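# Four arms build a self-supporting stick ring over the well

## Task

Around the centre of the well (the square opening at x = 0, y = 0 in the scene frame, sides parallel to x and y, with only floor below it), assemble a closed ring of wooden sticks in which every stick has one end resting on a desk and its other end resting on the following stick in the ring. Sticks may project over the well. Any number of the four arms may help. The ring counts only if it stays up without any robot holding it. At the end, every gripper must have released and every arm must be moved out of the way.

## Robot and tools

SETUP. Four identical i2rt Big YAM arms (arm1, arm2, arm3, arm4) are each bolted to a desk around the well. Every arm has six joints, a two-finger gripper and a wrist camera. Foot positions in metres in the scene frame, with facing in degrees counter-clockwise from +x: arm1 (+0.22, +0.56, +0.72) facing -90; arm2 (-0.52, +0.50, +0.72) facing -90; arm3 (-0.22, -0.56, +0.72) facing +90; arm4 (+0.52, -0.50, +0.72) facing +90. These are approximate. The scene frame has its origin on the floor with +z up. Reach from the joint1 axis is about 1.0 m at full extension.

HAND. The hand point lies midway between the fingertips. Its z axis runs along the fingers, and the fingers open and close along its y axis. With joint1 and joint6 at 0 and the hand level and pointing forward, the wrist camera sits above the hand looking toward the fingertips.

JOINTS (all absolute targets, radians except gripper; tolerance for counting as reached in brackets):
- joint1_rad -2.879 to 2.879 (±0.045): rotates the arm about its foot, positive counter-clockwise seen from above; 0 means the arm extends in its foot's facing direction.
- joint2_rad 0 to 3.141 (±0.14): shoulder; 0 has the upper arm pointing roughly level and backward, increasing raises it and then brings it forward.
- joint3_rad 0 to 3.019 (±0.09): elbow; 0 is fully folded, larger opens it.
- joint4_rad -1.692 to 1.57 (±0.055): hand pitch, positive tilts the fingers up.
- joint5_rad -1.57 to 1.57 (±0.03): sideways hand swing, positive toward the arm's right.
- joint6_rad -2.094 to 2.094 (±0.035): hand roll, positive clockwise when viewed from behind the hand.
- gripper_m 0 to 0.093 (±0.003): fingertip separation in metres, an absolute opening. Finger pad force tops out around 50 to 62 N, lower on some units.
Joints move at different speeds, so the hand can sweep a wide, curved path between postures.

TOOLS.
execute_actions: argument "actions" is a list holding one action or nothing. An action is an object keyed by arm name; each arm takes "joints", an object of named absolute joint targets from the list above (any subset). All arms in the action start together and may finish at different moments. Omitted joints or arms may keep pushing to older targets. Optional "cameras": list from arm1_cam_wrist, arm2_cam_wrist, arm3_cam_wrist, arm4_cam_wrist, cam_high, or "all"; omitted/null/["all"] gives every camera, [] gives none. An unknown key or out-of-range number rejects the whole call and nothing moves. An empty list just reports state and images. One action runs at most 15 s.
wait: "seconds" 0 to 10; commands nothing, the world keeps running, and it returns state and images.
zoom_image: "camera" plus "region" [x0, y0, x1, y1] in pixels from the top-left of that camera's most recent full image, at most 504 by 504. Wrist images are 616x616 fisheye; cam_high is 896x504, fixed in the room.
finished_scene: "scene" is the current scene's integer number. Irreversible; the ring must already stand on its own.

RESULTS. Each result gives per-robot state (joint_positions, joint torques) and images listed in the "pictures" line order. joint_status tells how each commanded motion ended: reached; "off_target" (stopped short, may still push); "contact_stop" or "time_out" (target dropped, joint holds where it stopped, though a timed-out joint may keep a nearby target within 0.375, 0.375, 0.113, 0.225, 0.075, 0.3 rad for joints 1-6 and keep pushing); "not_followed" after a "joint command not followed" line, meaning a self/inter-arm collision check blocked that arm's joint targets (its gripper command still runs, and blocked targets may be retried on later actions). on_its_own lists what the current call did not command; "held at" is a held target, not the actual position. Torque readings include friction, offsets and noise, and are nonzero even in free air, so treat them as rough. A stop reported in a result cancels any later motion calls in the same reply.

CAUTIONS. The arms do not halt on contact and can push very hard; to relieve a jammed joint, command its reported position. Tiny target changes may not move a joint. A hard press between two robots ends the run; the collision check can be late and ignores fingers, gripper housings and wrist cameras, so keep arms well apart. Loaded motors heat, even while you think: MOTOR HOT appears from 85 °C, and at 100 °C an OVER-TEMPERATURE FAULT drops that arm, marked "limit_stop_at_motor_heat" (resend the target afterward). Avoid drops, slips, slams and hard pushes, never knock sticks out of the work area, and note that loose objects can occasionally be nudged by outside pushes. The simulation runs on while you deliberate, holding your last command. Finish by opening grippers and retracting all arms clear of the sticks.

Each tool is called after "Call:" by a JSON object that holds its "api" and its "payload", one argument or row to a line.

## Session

Call:
{"api": "execute_actions", "payload": {
  "actions": [],
  "cameras": ["cam_high"]
}}

Scene clock: 0.00 s.
Joint torques (N m, as the arm reports them, + toward a larger angle): no reading
arm1.joint_positions: joint1_rad=+0.399 joint2_rad=+0.465 joint3_rad=+1.415 joint4_rad=-1.492 joint5_rad=+0.237 joint6_rad=+0.451 gripper_m=+0.094
arm1.joint_status: not commanded
arm1.hand: x=+0.2383 y=+0.4163 z=+1.3420 quat_wxyz=(-0.425, -0.660, -0.559, +0.267) (m; scene frame)
arm2.joint_positions: joint1_rad=+0.483 joint2_rad=+0.556 joint3_rad=+1.412 joint4_rad=-1.363 joint5_rad=+0.137 joint6_rad=-0.247 gripper_m=+0.095
arm2.joint_status: not commanded
arm2.hand: x=-0.4310 y=+0.3117 z=+1.3236 quat_wxyz=(-0.363, -0.361, -0.784, +0.349) (m; scene frame)
arm3.joint_positions: joint1_rad=-0.148 joint2_rad=+0.574 joint3_rad=+1.363 joint4_rad=-1.432 joint5_rad=-0.052 joint6_rad=+0.039 gripper_m=+0.094
arm3.joint_status: not commanded
arm3.hand: x=-0.1871 y=-0.3558 z=+1.3161 quat_wxyz=(-0.323, +0.566, -0.692, -0.310) (m; scene frame)
arm4.joint_positions: joint1_rad=-0.420 joint2_rad=+0.619 joint3_rad=+1.455 joint4_rad=-1.460 joint5_rad=+0.052 joint6_rad=-0.425 gripper_m=+0.095
arm4.joint_status: not commanded
arm4.hand: x=+0.6156 y=-0.3148 z=+1.3301 quat_wxyz=(-0.435, +0.618, -0.640, -0.138) (m; scene frame)
pictures: cam_high
Images, in order (width x height): cam_high 896x504.

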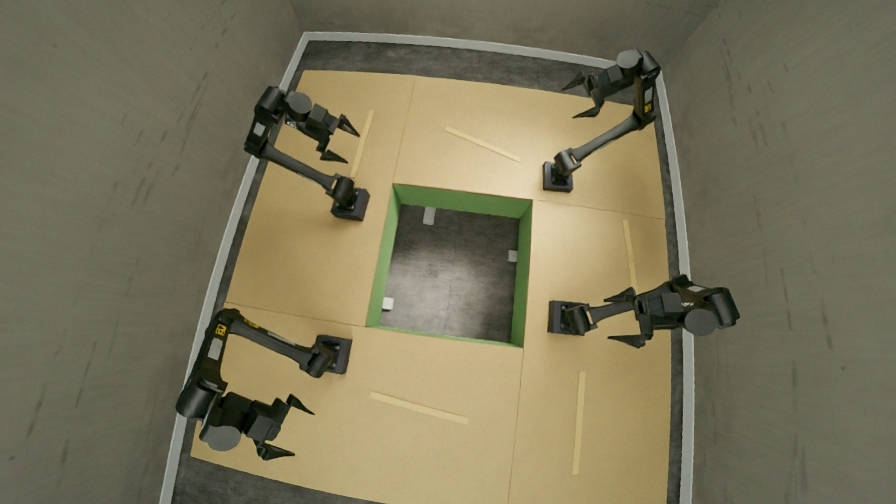

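Call:
{"api": "execute_actions", "payload": {
  "actions": [
    {"arm1":{"joints":{"joint1_rad":1.85,"joint2_rad":1.53,"joint3_rad":0.96,"joint4_rad":-1.0,"joint5_rad":0,"joint6_rad":0.33}},"arm2":{"joints":{"joint1_rad":-0.35,"joint2_rad":1.34,"joint3_rad":0.85,"joint4_rad":-1.07,"joint5_rad":0,"joint6_rad":0}},"arm3":{"joints":{"joint1_rad":1.815,"joint2_rad":1.3,"joint3_rad":0.75,"joint4_rad":-1.02,"joint5_rad":0,"joint6_rad":0.22}},"arm4":{"joints":{"joint1_rad":-0.43,"joint2_rad":1.44,"joint3_rad":0.91,"joint4_rad":-1.04,"joint5_rad":0,"joint6_rad":-0.3}}}
  ]
}}

Scene clock: 21.80 s.
Joint torques (N m, as the arm reports them, + toward a larger angle): arm1=[-2.26 -9.91  6.71  0.54  0.   -0.13] | arm2=[-1.2  -8.76 10.39  0.95  0.03  0.06] | arm3=[ 1.66 -6.53  9.2   1.04 -0.03  0.08] | arm4=[ -1.71 -10.8    8.76   0.82  -0.23   0.15]
arm1.joint_positions: joint1_rad=+1.855 joint2_rad=+1.525 joint3_rad=+0.952 joint4_rad=-1.015 joint5_rad=-0.001 joint6_rad=+0.337 gripper_m=+0.094
arm1.joint_status: all done
arm1.hand: x=+0.5887 y=+0.6763 z=+0.8515 quat_wxyz=(+0.009, -0.017, -1.000, +0.005) (m; scene frame)
arm2.joint_positions: joint1_rad=-0.350 joint2_rad=+1.330 joint3_rad=+0.836 joint4_rad=-1.075 joint5_rad=-0.001 joint6_rad=-0.012 gripper_m=+0.095
arm2.joint_status: all done
arm2.hand: x=-0.6171 y=+0.1799 z=+0.8549 quat_wxyz=(+0.006, -0.800, -0.599, +0.004) (m; scene frame)
arm3.joint_positions: joint1_rad=+1.812 joint2_rad=+1.291 joint3_rad=+0.750 joint4_rad=-1.026 joint5_rad=+0.000 joint6_rad=+0.209 gripper_m=+0.094
arm3.joint_status: all done
arm3.hand: x=-0.5212 y=-0.6224 z=+0.8696 quat_wxyz=(+0.000, +1.000, -0.003, -0.002) (m; scene frame)
arm4.joint_positions: joint1_rad=-0.423 joint2_rad=+1.417 joint3_rad=+0.902 joint4_rad=-1.051 joint5_rad=+0.004 joint6_rad=-0.312 gripper_m=+0.095
arm4.joint_status: all done
arm4.hand: x=+0.6747 y=-0.1700 z=+0.8653 quat_wxyz=(-0.003, +0.662, -0.749, +0.001) (m; scene frame)
pictures: arm1_cam_wrist, arm2_cam_wrist, arm3_cam_wrist, arm4_cam_wrist, cam_high
Images, in order (width x height): arm1_cam_wrist 616x616, arm2_cam_wrist 616x616, arm3_cam_wrist 616x616, arm4_cam_wrist 616x616, cam_high 896x504.

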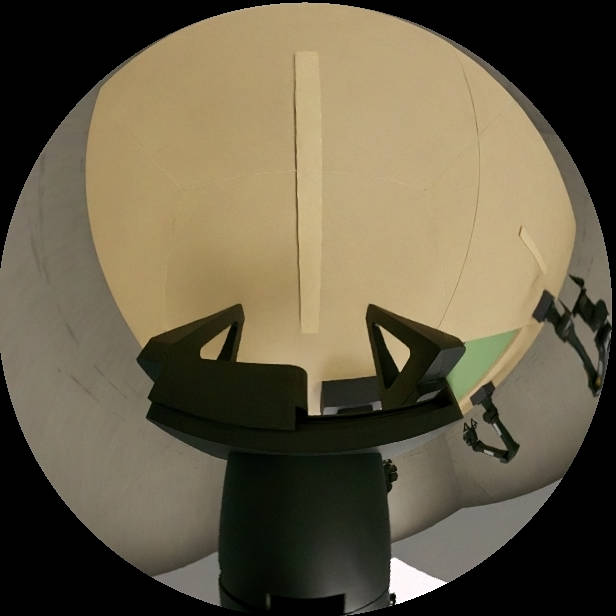

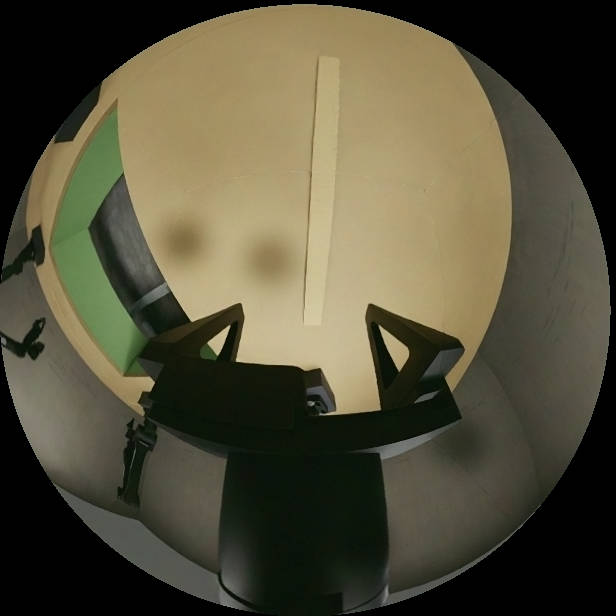

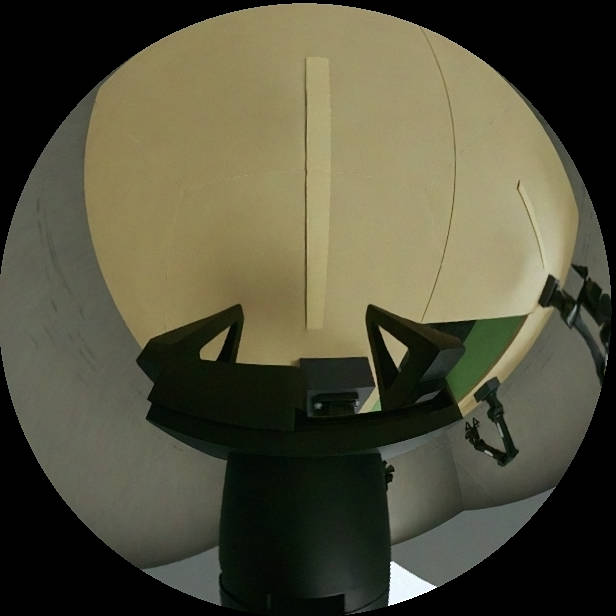

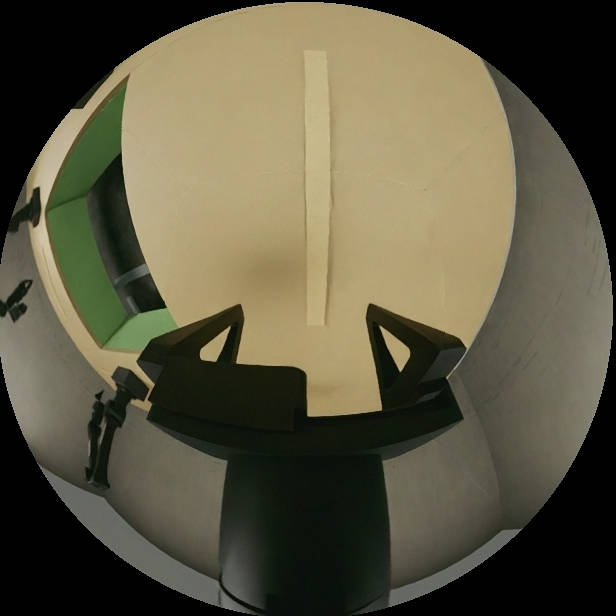

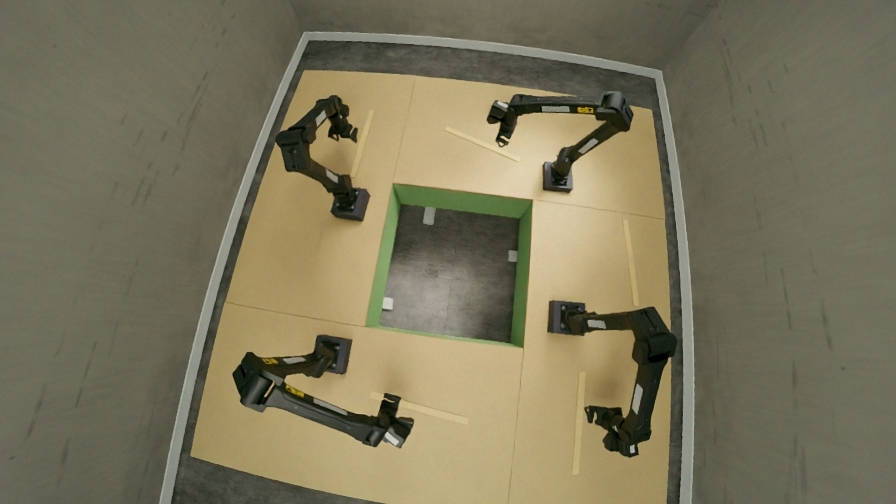

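Call:
{"api": "execute_actions", "payload": {
  "actions": [
    {"arm1":{"joints":{"joint1_rad":1.832,"joint2_rad":1.77,"joint3_rad":0.825,"joint4_rad":-0.61,"joint6_rad":0.28,"gripper_m":0.065}},"arm2":{"joints":{"joint1_rad":-0.4,"joint2_rad":1.64,"joint3_rad":0.74,"joint4_rad":-0.65,"gripper_m":0.065}},"arm3":{"joints":{"joint1_rad":1.757,"joint2_rad":1.6,"joint3_rad":0.59,"joint4_rad":-0.55,"joint6_rad":0.145,"gripper_m":0.065}},"arm4":{"joints":{"joint1_rad":-0.473,"joint2_rad":1.69,"joint3_rad":0.775,"joint4_rad":-0.645,"joint6_rad":-0.39,"gripper_m":0.065}}}
  ]
}}

Scene clock: 39.63 s.
Joint torques (N m, as the arm reports them, + toward a larger angle): arm1=[ -1.84 -10.2    4.59   0.86   0.05  -0.11] | arm2=[ -1.21 -12.24   6.56   1.26   0.03   0.05] | arm3=[ 0.85 -8.5   6.29  1.35  0.   -0.23] | arm4=[ -0.99 -15.09   6.01   0.75  -0.2   -0.08]
arm1.joint_positions: joint1_rad=+1.832 joint2_rad=+1.757 joint3_rad=+0.819 joint4_rad=-0.630 joint5_rad=-0.002 joint6_rad=+0.288 gripper_m=+0.065
arm1.joint_status: all done
arm1.hand: x=+0.5871 y=+0.6661 z=+0.7289 quat_wxyz=(+0.000, -0.004, -1.000, +0.001) (m; scene frame)
arm2.joint_positions: joint1_rad=-0.398 joint2_rad=+1.647 joint3_rad=+0.738 joint4_rad=-0.663 joint5_rad=-0.001 joint6_rad=-0.012 gripper_m=+0.065
arm2.joint_status: all done
arm2.hand: x=-0.6407 y=+0.1683 z=+0.7236 quat_wxyz=(+0.007, -0.815, -0.580, +0.003) (m; scene frame)
arm3.joint_positions: joint1_rad=+1.761 joint2_rad=+1.596 joint3_rad=+0.583 joint4_rad=-0.563 joint5_rad=+0.000 joint6_rad=+0.156 gripper_m=+0.065
arm3.joint_status: all done
arm3.hand: x=-0.5137 y=-0.6051 z=+0.7367 quat_wxyz=(-0.001, +1.000, -0.002, +0.002) (m; scene frame)
arm4.joint_positions: joint1_rad=-0.474 joint2_rad=+1.691 joint3_rad=+0.773 joint4_rad=-0.656 joint5_rad=+0.003 joint6_rad=-0.378 gripper_m=+0.065
arm4.joint_status: all done
arm4.hand: x=+0.6918 y=-0.1772 z=+0.7331 quat_wxyz=(+0.001, +0.668, -0.744, +0.002) (m; scene frame)
pictures: arm1_cam_wrist, arm2_cam_wrist, arm3_cam_wrist, arm4_cam_wrist, cam_high
Images, in order (width x height): arm1_cam_wrist 616x616, arm2_cam_wrist 616x616, arm3_cam_wrist 616x616, arm4_cam_wrist 616x616, cam_high 896x504.

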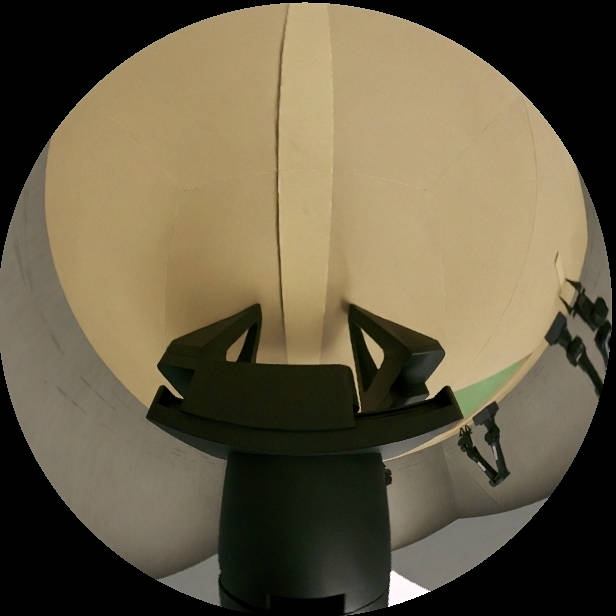

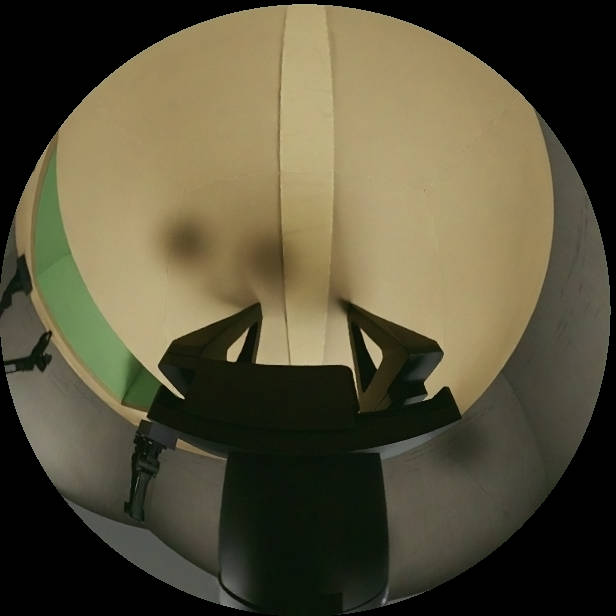

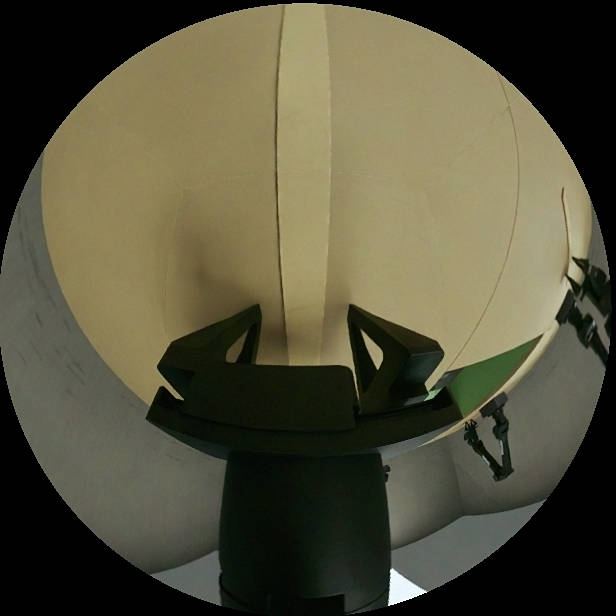

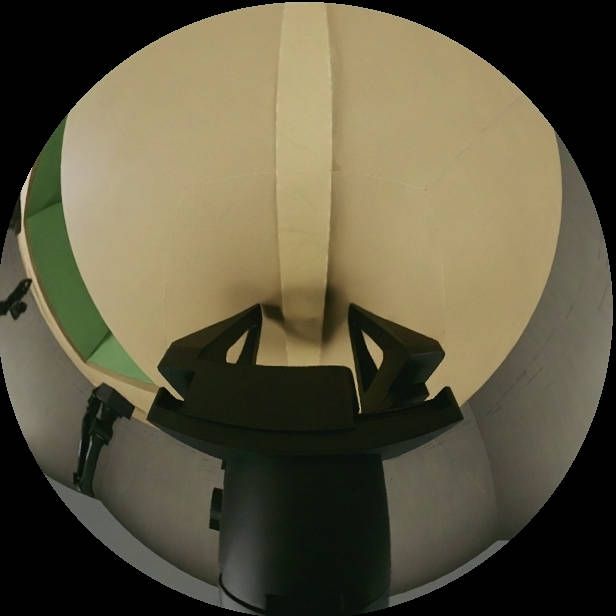

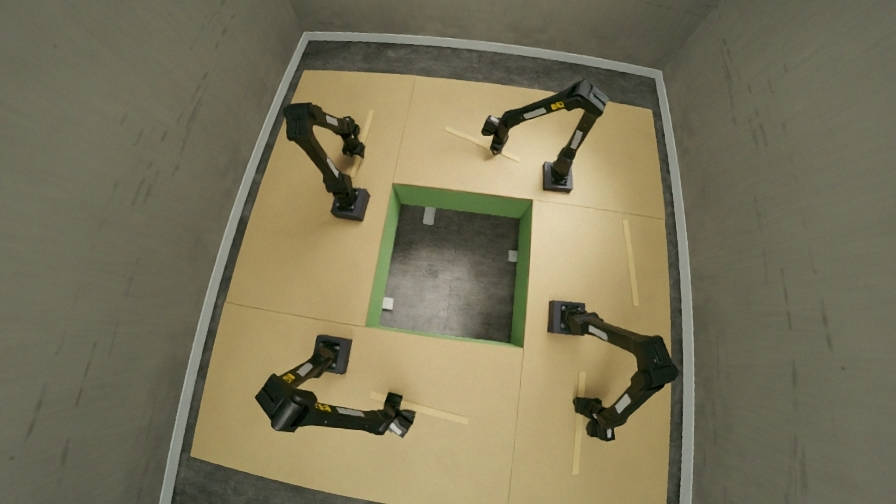

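Call:
{"api": "execute_actions", "payload": {
  "actions": [
    {"arm3":{"joints":{"joint2_rad":1.64}}}
  ],
  "cameras": []
}}

Call:
{"api": "execute_actions", "payload": {
  "actions": [
    {"arm1":{"joints":{"gripper_m":0.015}},"arm2":{"joints":{"gripper_m":0.015}},"arm3":{"joints":{"gripper_m":0.015}},"arm4":{"joints":{"gripper_m":0.015}}}
  ],
  "cameras": []
}}

Call:
{"api": "execute_actions", "payload": {
  "actions": [
    {"arm1":{"joints":{"joint2_rad":1.3,"joint3_rad":0.64,"joint4_rad":-0.66}},"arm3":{"joints":{"joint2_rad":1.283,"joint3_rad":0.69,"joint4_rad":-0.7}}}
  ],
  "cameras": ["cam_high"]
}}

Scene clock: 49.90 s.
Joint torques (N m, as the arm reports them, + toward a larger angle): arm1=[ -1.64 -10.38   4.49   0.95   0.02  -0.13] | arm2=[ -1.18 -12.29   6.71   1.37   0.03   0.05] | arm3=[ 1.13 -7.01  6.05  1.38 -0.02 -0.2 ] | arm4=[ -1.04 -14.99   6.07   0.8   -0.21  -0.1 ]
arm1.joint_positions: joint1_rad=+1.832 joint2_rad=+1.757 joint3_rad=+0.819 joint4_rad=-0.630 joint5_rad=-0.002 joint6_rad=+0.288 gripper_m=+0.065
arm1.joint_status: not commanded
arm1.hand: x=+0.5871 y=+0.6661 z=+0.7289 quat_wxyz=(+0.000, -0.004, -1.000, +0.001) (m; scene frame)
arm2.joint_positions: joint1_rad=-0.398 joint2_rad=+1.647 joint3_rad=+0.738 joint4_rad=-0.663 joint5_rad=-0.001 joint6_rad=-0.012 gripper_m=+0.065
arm2.joint_status: not commanded
arm2.hand: x=-0.6407 y=+0.1683 z=+0.7236 quat_wxyz=(+0.007, -0.815, -0.580, +0.003) (m; scene frame)
arm3.joint_positions: joint1_rad=+1.761 joint2_rad=+1.615 joint3_rad=+0.583 joint4_rad=-0.563 joint5_rad=+0.000 joint6_rad=+0.156 gripper_m=+0.065
arm3.joint_status: all done
arm3.hand: x=-0.5100 y=-0.6045 z=+0.7314 quat_wxyz=(-0.002, +1.000, -0.002, +0.012) (m; scene frame)
arm4.joint_positions: joint1_rad=-0.474 joint2_rad=+1.691 joint3_rad=+0.773 joint4_rad=-0.656 joint5_rad=+0.003 joint6_rad=-0.378 gripper_m=+0.065
arm4.joint_status: not commanded
arm4.hand: x=+0.6918 y=-0.1772 z=+0.7331 quat_wxyz=(+0.001, +0.668, -0.744, +0.002) (m; scene frame)
pictures: none
No camera images: the call's "cameras" was empty. Leave "cameras" out to get every camera's image.

Scene clock: 50.50 s.
Joint torques (N m, as the arm reports them, + toward a larger angle): arm1=[-1.91 -9.79  4.57  0.92  0.01 -0.12] | arm2=[ -1.14 -12.36   6.67   1.31   0.02   0.06] | arm3=[ 0.8  -6.85  6.14  1.32 -0.01 -0.18] | arm4=[ -1.17 -14.96   6.03   0.76  -0.17  -0.08]
arm1.joint_positions: joint1_rad=+1.832 joint2_rad=+1.757 joint3_rad=+0.819 joint4_rad=-0.630 joint5_rad=-0.002 joint6_rad=+0.288 gripper_m=+0.027
arm1.joint_status: gripper_m off_target (ended at +0.027, target +0.015)
arm1.hand: x=+0.5871 y=+0.6660 z=+0.7289 quat_wxyz=(+0.000, -0.004, -1.000, +0.001) (m; scene frame)
arm2.joint_positions: joint1_rad=-0.398 joint2_rad=+1.647 joint3_rad=+0.738 joint4_rad=-0.663 joint5_rad=-0.001 joint6_rad=-0.011 gripper_m=+0.028
arm2.joint_status: gripper_m off_target (ended at +0.028, target +0.015)
arm2.hand: x=-0.6407 y=+0.1683 z=+0.7236 quat_wxyz=(+0.007, -0.815, -0.579, +0.003) (m; scene frame)
arm3.joint_positions: joint1_rad=+1.761 joint2_rad=+1.615 joint3_rad=+0.583 joint4_rad=-0.563 joint5_rad=+0.001 joint6_rad=+0.156 gripper_m=+0.028
arm3.joint_status: gripper_m off_target (ended at +0.028, target +0.015)
arm3.hand: x=-0.5100 y=-0.6045 z=+0.7314 quat_wxyz=(-0.003, +1.000, -0.001, +0.012) (m; scene frame)
arm4.joint_positions: joint1_rad=-0.474 joint2_rad=+1.691 joint3_rad=+0.773 joint4_rad=-0.656 joint5_rad=+0.003 joint6_rad=-0.378 gripper_m=+0.028
arm4.joint_status: gripper_m off_target (ended at +0.028, target +0.015)
arm4.hand: x=+0.6917 y=-0.1772 z=+0.7331 quat_wxyz=(+0.001, +0.668, -0.744, +0.002) (m; scene frame)
pictures: none
No camera images: the call's "cameras" was empty. Leave "cameras" out to get every camera's image.

Scene clock: 52.17 s.
Joint torques (N m, as the arm reports them, + toward a larger angle): arm1=[-1.75 -7.04  7.01  0.18  0.01 -0.11] | arm2=[ -1.18 -12.24   6.64   1.38   0.04   0.05] | arm3=[ 1.1  -6.43 11.72  0.95 -0.04 -0.18] | arm4=[ -1.07 -14.92   6.07   0.74  -0.19  -0.09]
arm1.joint_positions: joint1_rad=+1.832 joint2_rad=+1.297 joint3_rad=+0.623 joint4_rad=-0.652 joint5_rad=-0.002 joint6_rad=+0.287 gripper_m=+0.027
arm1.joint_status: all done
arm1.hand: x=+0.5466 y=+0.6548 z=+0.8292 quat_wxyz=(-0.116, -0.003, -0.993, -0.032) (m; scene frame)
arm2.joint_positions: joint1_rad=-0.398 joint2_rad=+1.647 joint3_rad=+0.738 joint4_rad=-0.663 joint5_rad=-0.001 joint6_rad=-0.011 gripper_m=+0.028
arm2.joint_status: not commanded
arm2.hand: x=-0.6407 y=+0.1683 z=+0.7236 quat_wxyz=(+0.007, -0.815, -0.579, +0.003) (m; scene frame)
arm3.joint_positions: joint1_rad=+1.761 joint2_rad=+1.273 joint3_rad=+0.659 joint4_rad=-0.690 joint5_rad=+0.001 joint6_rad=+0.156 gripper_m=+0.028
arm3.joint_status: all done
arm3.hand: x=-0.5657 y=-0.6131 z=+0.8546 quat_wxyz=(+0.020, +0.991, -0.001, -0.132) (m; scene frame)
arm4.joint_positions: joint1_rad=-0.474 joint2_rad=+1.691 joint3_rad=+0.773 joint4_rad=-0.656 joint5_rad=+0.003 joint6_rad=-0.378 gripper_m=+0.028
arm4.joint_status: not commanded
arm4.hand: x=+0.6917 y=-0.1772 z=+0.7331 quat_wxyz=(+0.001, +0.668, -0.744, +0.002) (m; scene frame)
pictures: cam_high
Images, in order (width x height): cam_high 896x504.

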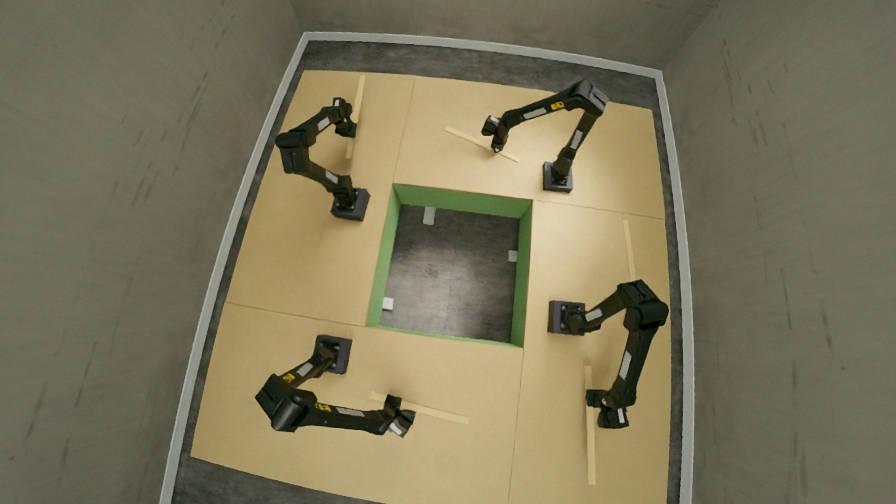

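Call:
{"api": "execute_actions", "payload": {
  "actions": [
    {"arm1":{"joints":{"joint1_rad":-0.64,"joint5_rad":-0.18,"joint6_rad":-0.61}},"arm3":{"joints":{"joint1_rad":-0.59,"joint5_rad":-0.18,"joint6_rad":-0.62}}}
  ],
  "cameras": []
}}

Call:
{"api": "execute_actions", "payload": {
  "actions": [
    {"arm1":{"joints":{"joint2_rad":1.44,"joint3_rad":0.555,"joint4_rad":-0.435,"joint6_rad":-0.585}},"arm3":{"joints":{"joint2_rad":1.45,"joint3_rad":0.55,"joint4_rad":-0.42,"joint6_rad":-0.59}},"arm2":{"joints":{"joint2_rad":1.64,"joint3_rad":1.0,"joint4_rad":-0.87}},"arm4":{"joints":{"joint2_rad":1.64,"joint3_rad":0.99,"joint4_rad":-0.85}}}
  ],
  "cameras": []
}}

Call:
{"api": "execute_actions", "payload": {
  "actions": [
    {"arm2":{"joints":{"joint1_rad":0.1,"joint5_rad":-0.3,"joint6_rad":-1.46}},"arm4":{"joints":{"joint1_rad":0.13,"joint5_rad":-0.3,"joint6_rad":-1.44}}}
  ],
  "cameras": ["cam_high"]
}}

Scene clock: 65.57 s.
Joint torques (N m, as the arm reports them, + toward a larger angle): arm1=[-1.96 -6.67  7.11  0.12 -0.37 -0.11] | arm2=[ -1.08 -12.28   6.66   1.38   0.03   0.06] | arm3=[ 0.92 -6.48 11.7   0.91 -0.29 -0.18] | arm4=[ -0.94 -15.1    5.99   0.81  -0.17  -0.09]
arm1.joint_positions: joint1_rad=-0.641 joint2_rad=+1.297 joint3_rad=+0.623 joint4_rad=-0.652 joint5_rad=-0.177 joint6_rad=-0.601 gripper_m=+0.027
arm1.joint_status: all done
arm1.hand: x=+0.0419 y=+0.2647 z=+0.8346 quat_wxyz=(-0.109, -0.698, -0.699, +0.107) (m; scene frame)
arm2.joint_positions: joint1_rad=-0.398 joint2_rad=+1.647 joint3_rad=+0.738 joint4_rad=-0.663 joint5_rad=-0.001 joint6_rad=-0.011 gripper_m=+0.028
arm2.joint_status: not commanded
arm2.hand: x=-0.6407 y=+0.1683 z=+0.7236 quat_wxyz=(+0.007, -0.815, -0.579, +0.003) (m; scene frame)
arm3.joint_positions: joint1_rad=-0.588 joint2_rad=+1.273 joint3_rad=+0.659 joint4_rad=-0.690 joint5_rad=-0.179 joint6_rad=-0.609 gripper_m=+0.028
arm3.joint_status: all done
arm3.hand: x=-0.0352 y=-0.2571 z=+0.8572 quat_wxyz=(-0.116, +0.700, -0.696, -0.110) (m; scene frame)
arm4.joint_positions: joint1_rad=-0.474 joint2_rad=+1.691 joint3_rad=+0.773 joint4_rad=-0.656 joint5_rad=+0.003 joint6_rad=-0.378 gripper_m=+0.028
arm4.joint_status: not commanded
arm4.hand: x=+0.6917 y=-0.1772 z=+0.7331 quat_wxyz=(+0.001, +0.668, -0.744, +0.002) (m; scene frame)
pictures: none
No camera images: the call's "cameras" was empty. Leave "cameras" out to get every camera's image.

Scene clock: 66.63 s.
Joint torques (N m, as the arm reports them, + toward a larger angle): arm1=[-1.27 -8.33  5.64  1.45 -0.36  0.05] | arm2=[ -1.3  -13.26  10.58   0.42   0.02   0.04] | arm3=[ 0.76 -7.87  7.99  1.95 -0.3   0.05] | arm4=[ -1.02 -16.98   9.21   0.01  -0.17  -0.07]
arm1.joint_positions: joint1_rad=-0.641 joint2_rad=+1.448 joint3_rad=+0.541 joint4_rad=-0.460 joint5_rad=-0.177 joint6_rad=-0.594 gripper_m=+0.027
arm1.joint_status: all done
arm1.hand: x=+0.0506 y=+0.2766 z=+0.7709 quat_wxyz=(-0.106, -0.704, -0.697, +0.086) (m; scene frame)
arm2.joint_positions: joint1_rad=-0.398 joint2_rad=+1.645 joint3_rad=+0.976 joint4_rad=-0.861 joint5_rad=-0.001 joint6_rad=-0.011 gripper_m=+0.028
arm2.joint_status: all done
arm2.hand: x=-0.6649 y=+0.0981 z=+0.7881 quat_wxyz=(-0.005, -0.815, -0.580, +0.020) (m; scene frame)
arm3.joint_positions: joint1_rad=-0.588 joint2_rad=+1.454 joint3_rad=+0.538 joint4_rad=-0.438 joint5_rad=-0.179 joint6_rad=-0.601 gripper_m=+0.028
arm3.joint_status: all done
arm3.hand: x=-0.0482 y=-0.2749 z=+0.7733 quat_wxyz=(-0.091, +0.698, -0.702, -0.106) (m; scene frame)
arm4.joint_positions: joint1_rad=-0.474 joint2_rad=+1.647 joint3_rad=+0.966 joint4_rad=-0.841 joint5_rad=+0.003 joint6_rad=-0.379 gripper_m=+0.028
arm4.joint_status: all done
arm4.hand: x=+0.7204 y=-0.1229 z=+0.8013 quat_wxyz=(-0.023, +0.668, -0.744, -0.007) (m; scene frame)
pictures: none
No camera images: the call's "cameras" was empty. Leave "cameras" out to get every camera's image.

Scene clock: 68.73 s.
Joint torques (N m, as the arm reports them, + toward a larger angle): arm1=[-1.94 -8.09  5.7   1.34 -0.32  0.05] | arm2=[ -1.75 -13.81  10.41   0.2   -0.35  -0.2 ] | arm3=[ 0.92 -7.92  7.99  1.91 -0.31  0.06] | arm4=[ -1.57 -16.96   9.23   0.01  -0.49  -0.1 ]
arm1.joint_positions: joint1_rad=-0.641 joint2_rad=+1.448 joint3_rad=+0.541 joint4_rad=-0.460 joint5_rad=-0.177 joint6_rad=-0.594 gripper_m=+0.027
arm1.joint_status: not commanded
arm1.hand: x=+0.0506 y=+0.2766 z=+0.7709 quat_wxyz=(-0.106, -0.704, -0.697, +0.086) (m; scene frame)
arm2.joint_positions: joint1_rad=+0.108 joint2_rad=+1.645 joint3_rad=+0.976 joint4_rad=-0.861 joint5_rad=-0.299 joint6_rad=-1.448 gripper_m=+0.028
arm2.joint_status: all done
arm2.hand: x=-0.4021 y=+0.0864 z=+0.7920 quat_wxyz=(-0.143, +0.021, -0.989, -0.005) (m; scene frame)
arm3.joint_positions: joint1_rad=-0.588 joint2_rad=+1.454 joint3_rad=+0.538 joint4_rad=-0.438 joint5_rad=-0.179 joint6_rad=-0.601 gripper_m=+0.028
arm3.joint_status: not commanded
arm3.hand: x=-0.0482 y=-0.2749 z=+0.7733 quat_wxyz=(-0.091, +0.698, -0.702, -0.106) (m; scene frame)
arm4.joint_positions: joint1_rad=+0.137 joint2_rad=+1.647 joint3_rad=+0.966 joint4_rad=-0.841 joint5_rad=-0.298 joint6_rad=-1.427 gripper_m=+0.028
arm4.joint_status: all done
arm4.hand: x=+0.4176 y=-0.0828 z=+0.8088 quat_wxyz=(-0.004, +0.989, -0.006, -0.150) (m; scene frame)
pictures: cam_high
Images, in order (width x height): cam_high 896x504.

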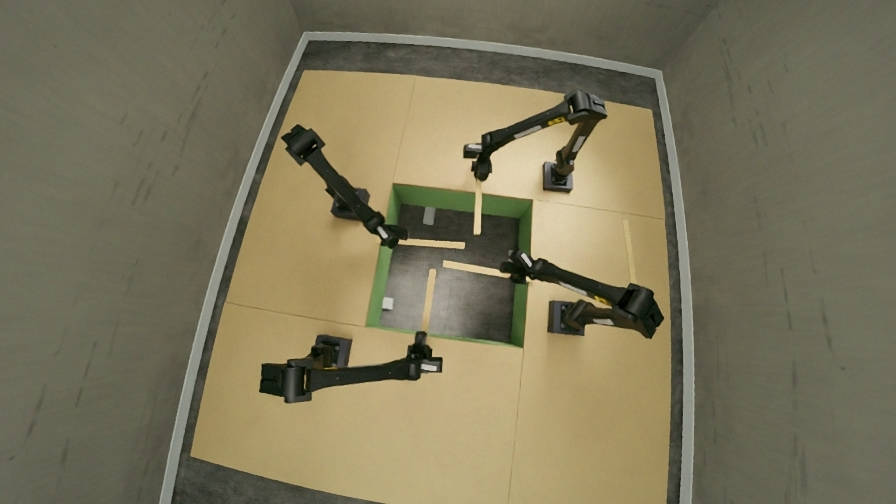

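Call:
{"api": "execute_actions", "payload": {
  "actions": [
    {"arm2":{"joints":{"joint1_rad":0.25,"joint2_rad":1.68,"joint3_rad":1.02,"joint4_rad":-0.79,"joint5_rad":-0.285,"joint6_rad":-1.29}},"arm4":{"joints":{"joint1_rad":0.29,"joint2_rad":1.71,"joint3_rad":1.02,"joint4_rad":-0.76,"joint5_rad":-0.28,"joint6_rad":-1.28}}}
  ],
  "cameras": []
}}

Call:
{"api": "execute_actions", "payload": {
  "actions": [
    {"arm2":{"joints":{"joint1_rad":0.4,"joint2_rad":1.735,"joint3_rad":1.06,"joint4_rad":-0.73,"joint5_rad":-0.27,"joint6_rad":-1.11}},"arm4":{"joints":{"joint1_rad":0.435,"joint2_rad":1.795,"joint3_rad":1.055,"joint4_rad":-0.675,"joint5_rad":-0.265,"joint6_rad":-1.105}}}
  ],
  "cameras": []
}}

Call:
{"api": "execute_actions", "payload": {
  "actions": [
    {"arm2":{"joints":{"joint1_rad":0.365,"joint2_rad":1.85,"joint3_rad":1.215,"joint4_rad":-0.8,"joint6_rad":-1.14}},"arm4":{"joints":{"joint1_rad":0.405,"joint2_rad":1.88,"joint3_rad":1.17,"joint4_rad":-0.73,"joint6_rad":-1.155}}}
  ]
}}

Call:
{"api": "zoom_image", "payload": {
  "camera": "cam_high",
  "region": [360,170,550,360]
}}

Scene clock: 77.43 s.
Joint torques (N m, as the arm reports them, + toward a larger angle): arm1=[-1.83 -8.27  5.63  1.46 -0.32  0.05] | arm2=[ -1.44 -12.76  12.23   1.5   -0.26   0.07] | arm3=[ 1.26 -7.88  8.01  1.96 -0.28  0.07] | arm4=[ -1.44 -15.06  10.4    0.99  -0.39   0.14]
arm1.joint_positions: joint1_rad=-0.641 joint2_rad=+1.448 joint3_rad=+0.541 joint4_rad=-0.460 joint5_rad=-0.177 joint6_rad=-0.594 gripper_m=+0.027
arm1.joint_status: not commanded
arm1.hand: x=+0.0506 y=+0.2766 z=+0.7709 quat_wxyz=(-0.106, -0.704, -0.697, +0.086) (m; scene frame)
arm2.joint_positions: joint1_rad=+0.257 joint2_rad=+1.670 joint3_rad=+0.976 joint4_rad=-0.804 joint5_rad=-0.284 joint6_rad=-1.303 gripper_m=+0.028
arm2.joint_status: all done
arm2.hand: x=-0.3411 y=+0.0974 z=+0.7808 quat_wxyz=(-0.139, +0.025, -0.990, -0.010) (m; scene frame)
arm3.joint_positions: joint1_rad=-0.588 joint2_rad=+1.454 joint3_rad=+0.538 joint4_rad=-0.438 joint5_rad=-0.179 joint6_rad=-0.601 gripper_m=+0.028
arm3.joint_status: not commanded
arm3.hand: x=-0.0482 y=-0.2749 z=+0.7733 quat_wxyz=(-0.091, +0.698, -0.702, -0.106) (m; scene frame)
arm4.joint_positions: joint1_rad=+0.294 joint2_rad=+1.690 joint3_rad=+0.979 joint4_rad=-0.771 joint5_rad=-0.280 joint6_rad=-1.293 gripper_m=+0.028
arm4.joint_status: all done
arm4.hand: x=+0.3514 y=-0.0856 z=+0.7953 quat_wxyz=(-0.004, +0.989, +0.008, -0.146) (m; scene frame)
pictures: none
No camera images: the call's "cameras" was empty. Leave "cameras" out to get every camera's image.

Scene clock: 78.57 s.
Joint torques (N m, as the arm reports them, + toward a larger angle): arm1=[-1.36 -7.9   5.65  1.51 -0.34  0.05] | arm2=[ -1.55 -13.96  11.46   1.44  -0.27   0.1 ] | arm3=[ 0.93 -8.18  7.95  1.94 -0.29  0.05] | arm4=[ -1.35 -16.81   9.64   1.04  -0.36   0.13]
arm1.joint_positions: joint1_rad=-0.641 joint2_rad=+1.448 joint3_rad=+0.541 joint4_rad=-0.460 joint5_rad=-0.177 joint6_rad=-0.594 gripper_m=+0.027
arm1.joint_status: not commanded
arm1.hand: x=+0.0506 y=+0.2766 z=+0.7709 quat_wxyz=(-0.106, -0.704, -0.697, +0.086) (m; scene frame)
arm2.joint_positions: joint1_rad=+0.406 joint2_rad=+1.727 joint3_rad=+1.022 joint4_rad=-0.742 joint5_rad=-0.270 joint6_rad=-1.123 gripper_m=+0.028
arm2.joint_status: all done
arm2.hand: x=-0.2720 y=+0.1001 z=+0.7707 quat_wxyz=(-0.141, +0.013, -0.990, -0.007) (m; scene frame)
arm3.joint_positions: joint1_rad=-0.588 joint2_rad=+1.454 joint3_rad=+0.538 joint4_rad=-0.438 joint5_rad=-0.179 joint6_rad=-0.601 gripper_m=+0.028
arm3.joint_status: not commanded
arm3.hand: x=-0.0482 y=-0.2749 z=+0.7733 quat_wxyz=(-0.091, +0.698, -0.702, -0.106) (m; scene frame)
arm4.joint_positions: joint1_rad=+0.439 joint2_rad=+1.779 joint3_rad=+1.021 joint4_rad=-0.686 joint5_rad=-0.265 joint6_rad=-1.118 gripper_m=+0.028
arm4.joint_status: all done
arm4.hand: x=+0.2834 y=-0.0865 z=+0.7708 quat_wxyz=(-0.001, +0.989, -0.005, -0.146) (m; scene frame)
pictures: none
No camera images: the call's "cameras" was empty. Leave "cameras" out to get every camera's image.

Scene clock: 79.47 s.
Joint torques (N m, as the arm reports them, + toward a larger angle): arm1=[-2.1  -7.82  5.67  1.42 -0.27  0.09] | arm2=[ -1.19 -16.25  12.33   0.35  -0.27  -0.21] | arm3=[ 1.2  -8.51  8.06  1.91 -0.3   0.07] | arm4=[ -1.29 -17.56  10.1    0.1   -0.37  -0.09]
arm1.joint_positions: joint1_rad=-0.641 joint2_rad=+1.448 joint3_rad=+0.541 joint4_rad=-0.460 joint5_rad=-0.179 joint6_rad=-0.594 gripper_m=+0.027
arm1.joint_status: not commanded
arm1.hand: x=+0.0508 y=+0.2764 z=+0.7710 quat_wxyz=(-0.107, -0.704, -0.697, +0.086) (m; scene frame)
arm2.joint_positions: joint1_rad=+0.365 joint2_rad=+1.849 joint3_rad=+1.169 joint4_rad=-0.790 joint5_rad=-0.270 joint6_rad=-1.129 gripper_m=+0.028
arm2.joint_status: all done
arm2.hand: x=-0.2710 y=+0.0501 z=+0.7592 quat_wxyz=(-0.136, -0.006, -0.991, -0.014) (m; scene frame)
arm3.joint_positions: joint1_rad=-0.588 joint2_rad=+1.454 joint3_rad=+0.538 joint4_rad=-0.437 joint5_rad=-0.179 joint6_rad=-0.601 gripper_m=+0.028
arm3.joint_status: not commanded
arm3.hand: x=-0.0482 y=-0.2748 z=+0.7733 quat_wxyz=(-0.091, +0.698, -0.702, -0.106) (m; scene frame)
arm4.joint_positions: joint1_rad=+0.406 joint2_rad=+1.855 joint3_rad=+1.133 joint4_rad=-0.721 joint5_rad=-0.264 joint6_rad=-1.142 gripper_m=+0.028
arm4.joint_status: all done
arm4.hand: x=+0.2833 y=-0.0456 z=+0.7688 quat_wxyz=(-0.005, +0.989, -0.009, -0.146) (m; scene frame)
pictures: arm1_cam_wrist, arm2_cam_wrist, arm3_cam_wrist, arm4_cam_wrist, cam_high
Images, in order (width x height): arm1_cam_wrist 616x616, arm2_cam_wrist 616x616, arm3_cam_wrist 616x616, arm4_cam_wrist 616x616, cam_high 896x504.

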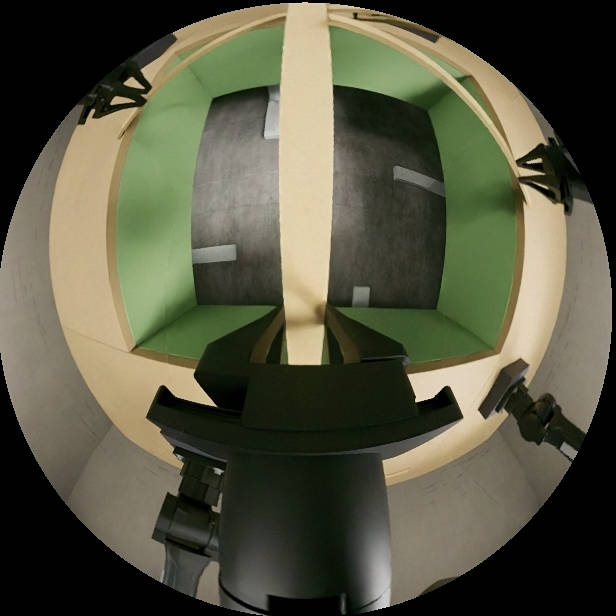

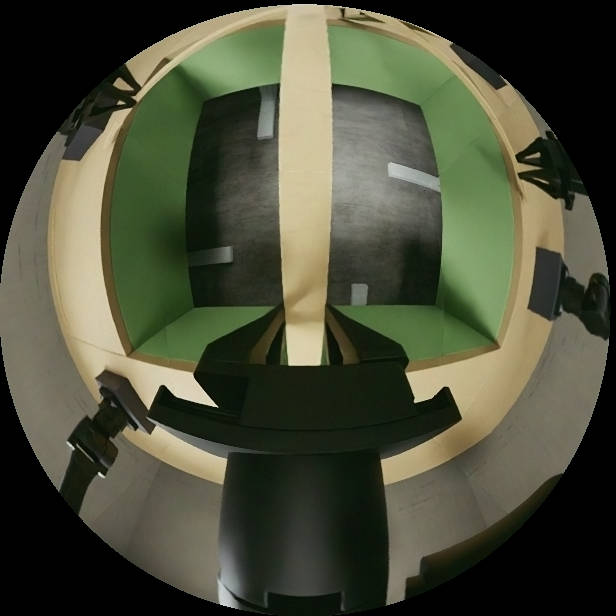

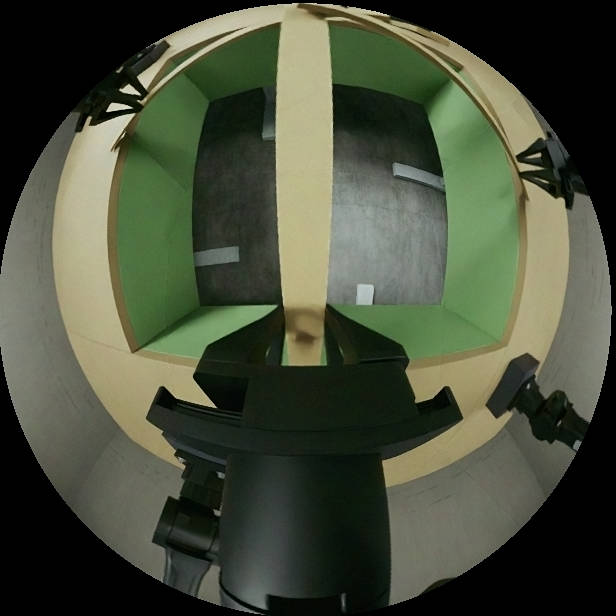

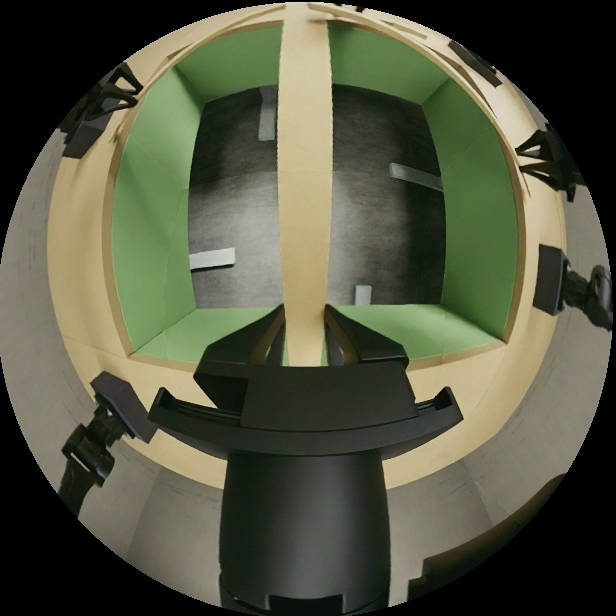

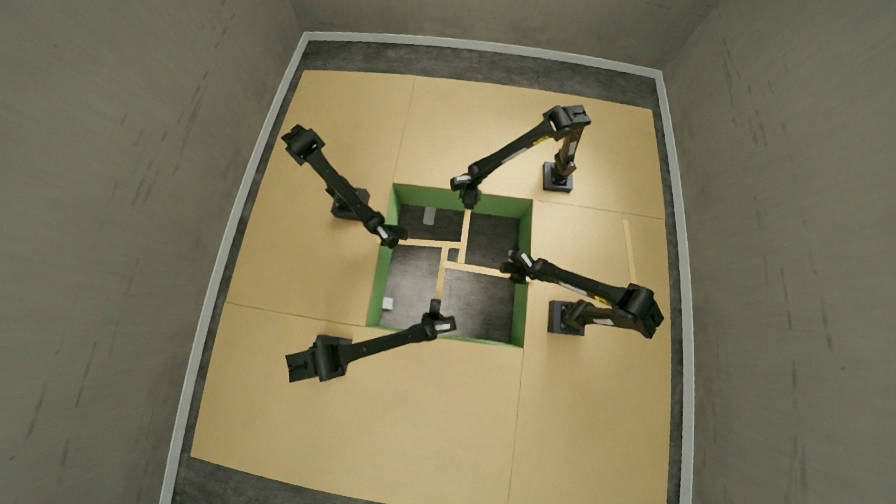

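Region (360, 170, 550, 360) of cam_high's 896x504 image, scaled by 2.653, with more detail than that image has.

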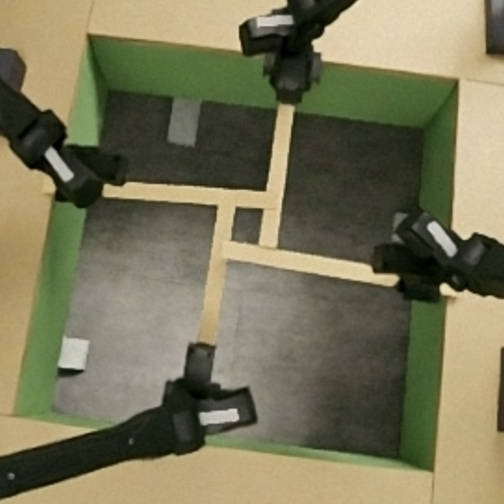

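Call:
{"api": "execute_actions", "payload": {
  "actions": [
    {"arm2":{"joints":{"joint5_rad":-0.325}}}
  ],
  "cameras": ["arm1_cam_wrist"]
}}

Call:
{"api": "zoom_image", "payload": {
  "camera": "arm1_cam_wrist",
  "region": [230,0,430,80]
}}

Scene clock: 86.63 s.
Joint torques (N m, as the arm reports them, + toward a larger angle): arm1=[-1.68 -7.92  5.57  1.46 -0.25  0.09] | arm2=[ -1.09 -16.43  12.56   0.4   -0.5   -0.21] | arm3=[ 1.16 -7.86  7.82  1.98 -0.29  0.05] | arm4=[ -1.21 -17.52  10.04   0.08  -0.38  -0.08]
arm1.joint_positions: joint1_rad=-0.641 joint2_rad=+1.448 joint3_rad=+0.541 joint4_rad=-0.459 joint5_rad=-0.180 joint6_rad=-0.594 gripper_m=+0.027
arm1.joint_status: not commanded
arm1.hand: x=+0.0507 y=+0.2761 z=+0.7711 quat_wxyz=(-0.107, -0.704, -0.697, +0.087) (m; scene frame)
arm2.joint_positions: joint1_rad=+0.365 joint2_rad=+1.849 joint3_rad=+1.169 joint4_rad=-0.790 joint5_rad=-0.319 joint6_rad=-1.129 gripper_m=+0.028
arm2.joint_status: all done
arm2.hand: x=-0.2636 y=+0.0536 z=+0.7616 quat_wxyz=(-0.158, -0.005, -0.987, -0.024) (m; scene frame)
arm3.joint_positions: joint1_rad=-0.588 joint2_rad=+1.454 joint3_rad=+0.538 joint4_rad=-0.437 joint5_rad=-0.179 joint6_rad=-0.601 gripper_m=+0.028
arm3.joint_status: not commanded
arm3.hand: x=-0.0482 y=-0.2748 z=+0.7733 quat_wxyz=(-0.091, +0.698, -0.702, -0.106) (m; scene frame)
arm4.joint_positions: joint1_rad=+0.406 joint2_rad=+1.855 joint3_rad=+1.133 joint4_rad=-0.721 joint5_rad=-0.264 joint6_rad=-1.143 gripper_m=+0.028
arm4.joint_status: not commanded
arm4.hand: x=+0.2833 y=-0.0456 z=+0.7688 quat_wxyz=(-0.005, +0.989, -0.009, -0.146) (m; scene frame)
pictures: arm1_cam_wrist
Images, in order (width x height): arm1_cam_wrist 616x616.

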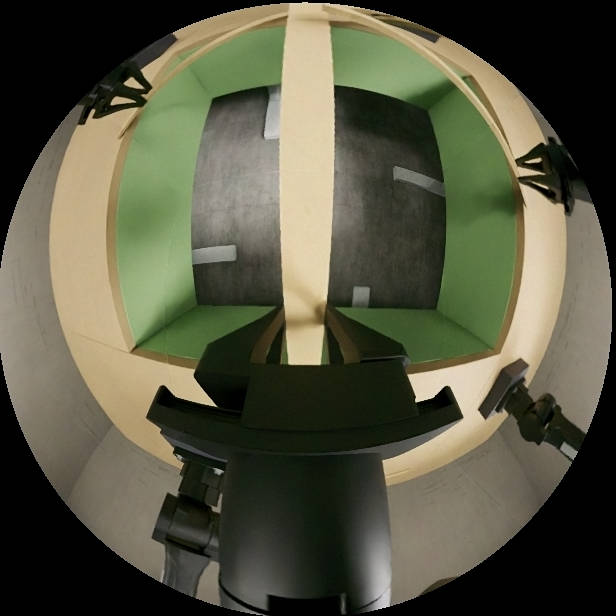

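Region (230, 0, 430, 80) of arm1_cam_wrist's 616x616 image, scaled by 2.520, with more detail than that image has; it fills the top 202 rows of this view, and the rest is white.

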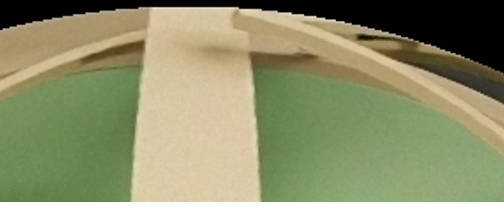

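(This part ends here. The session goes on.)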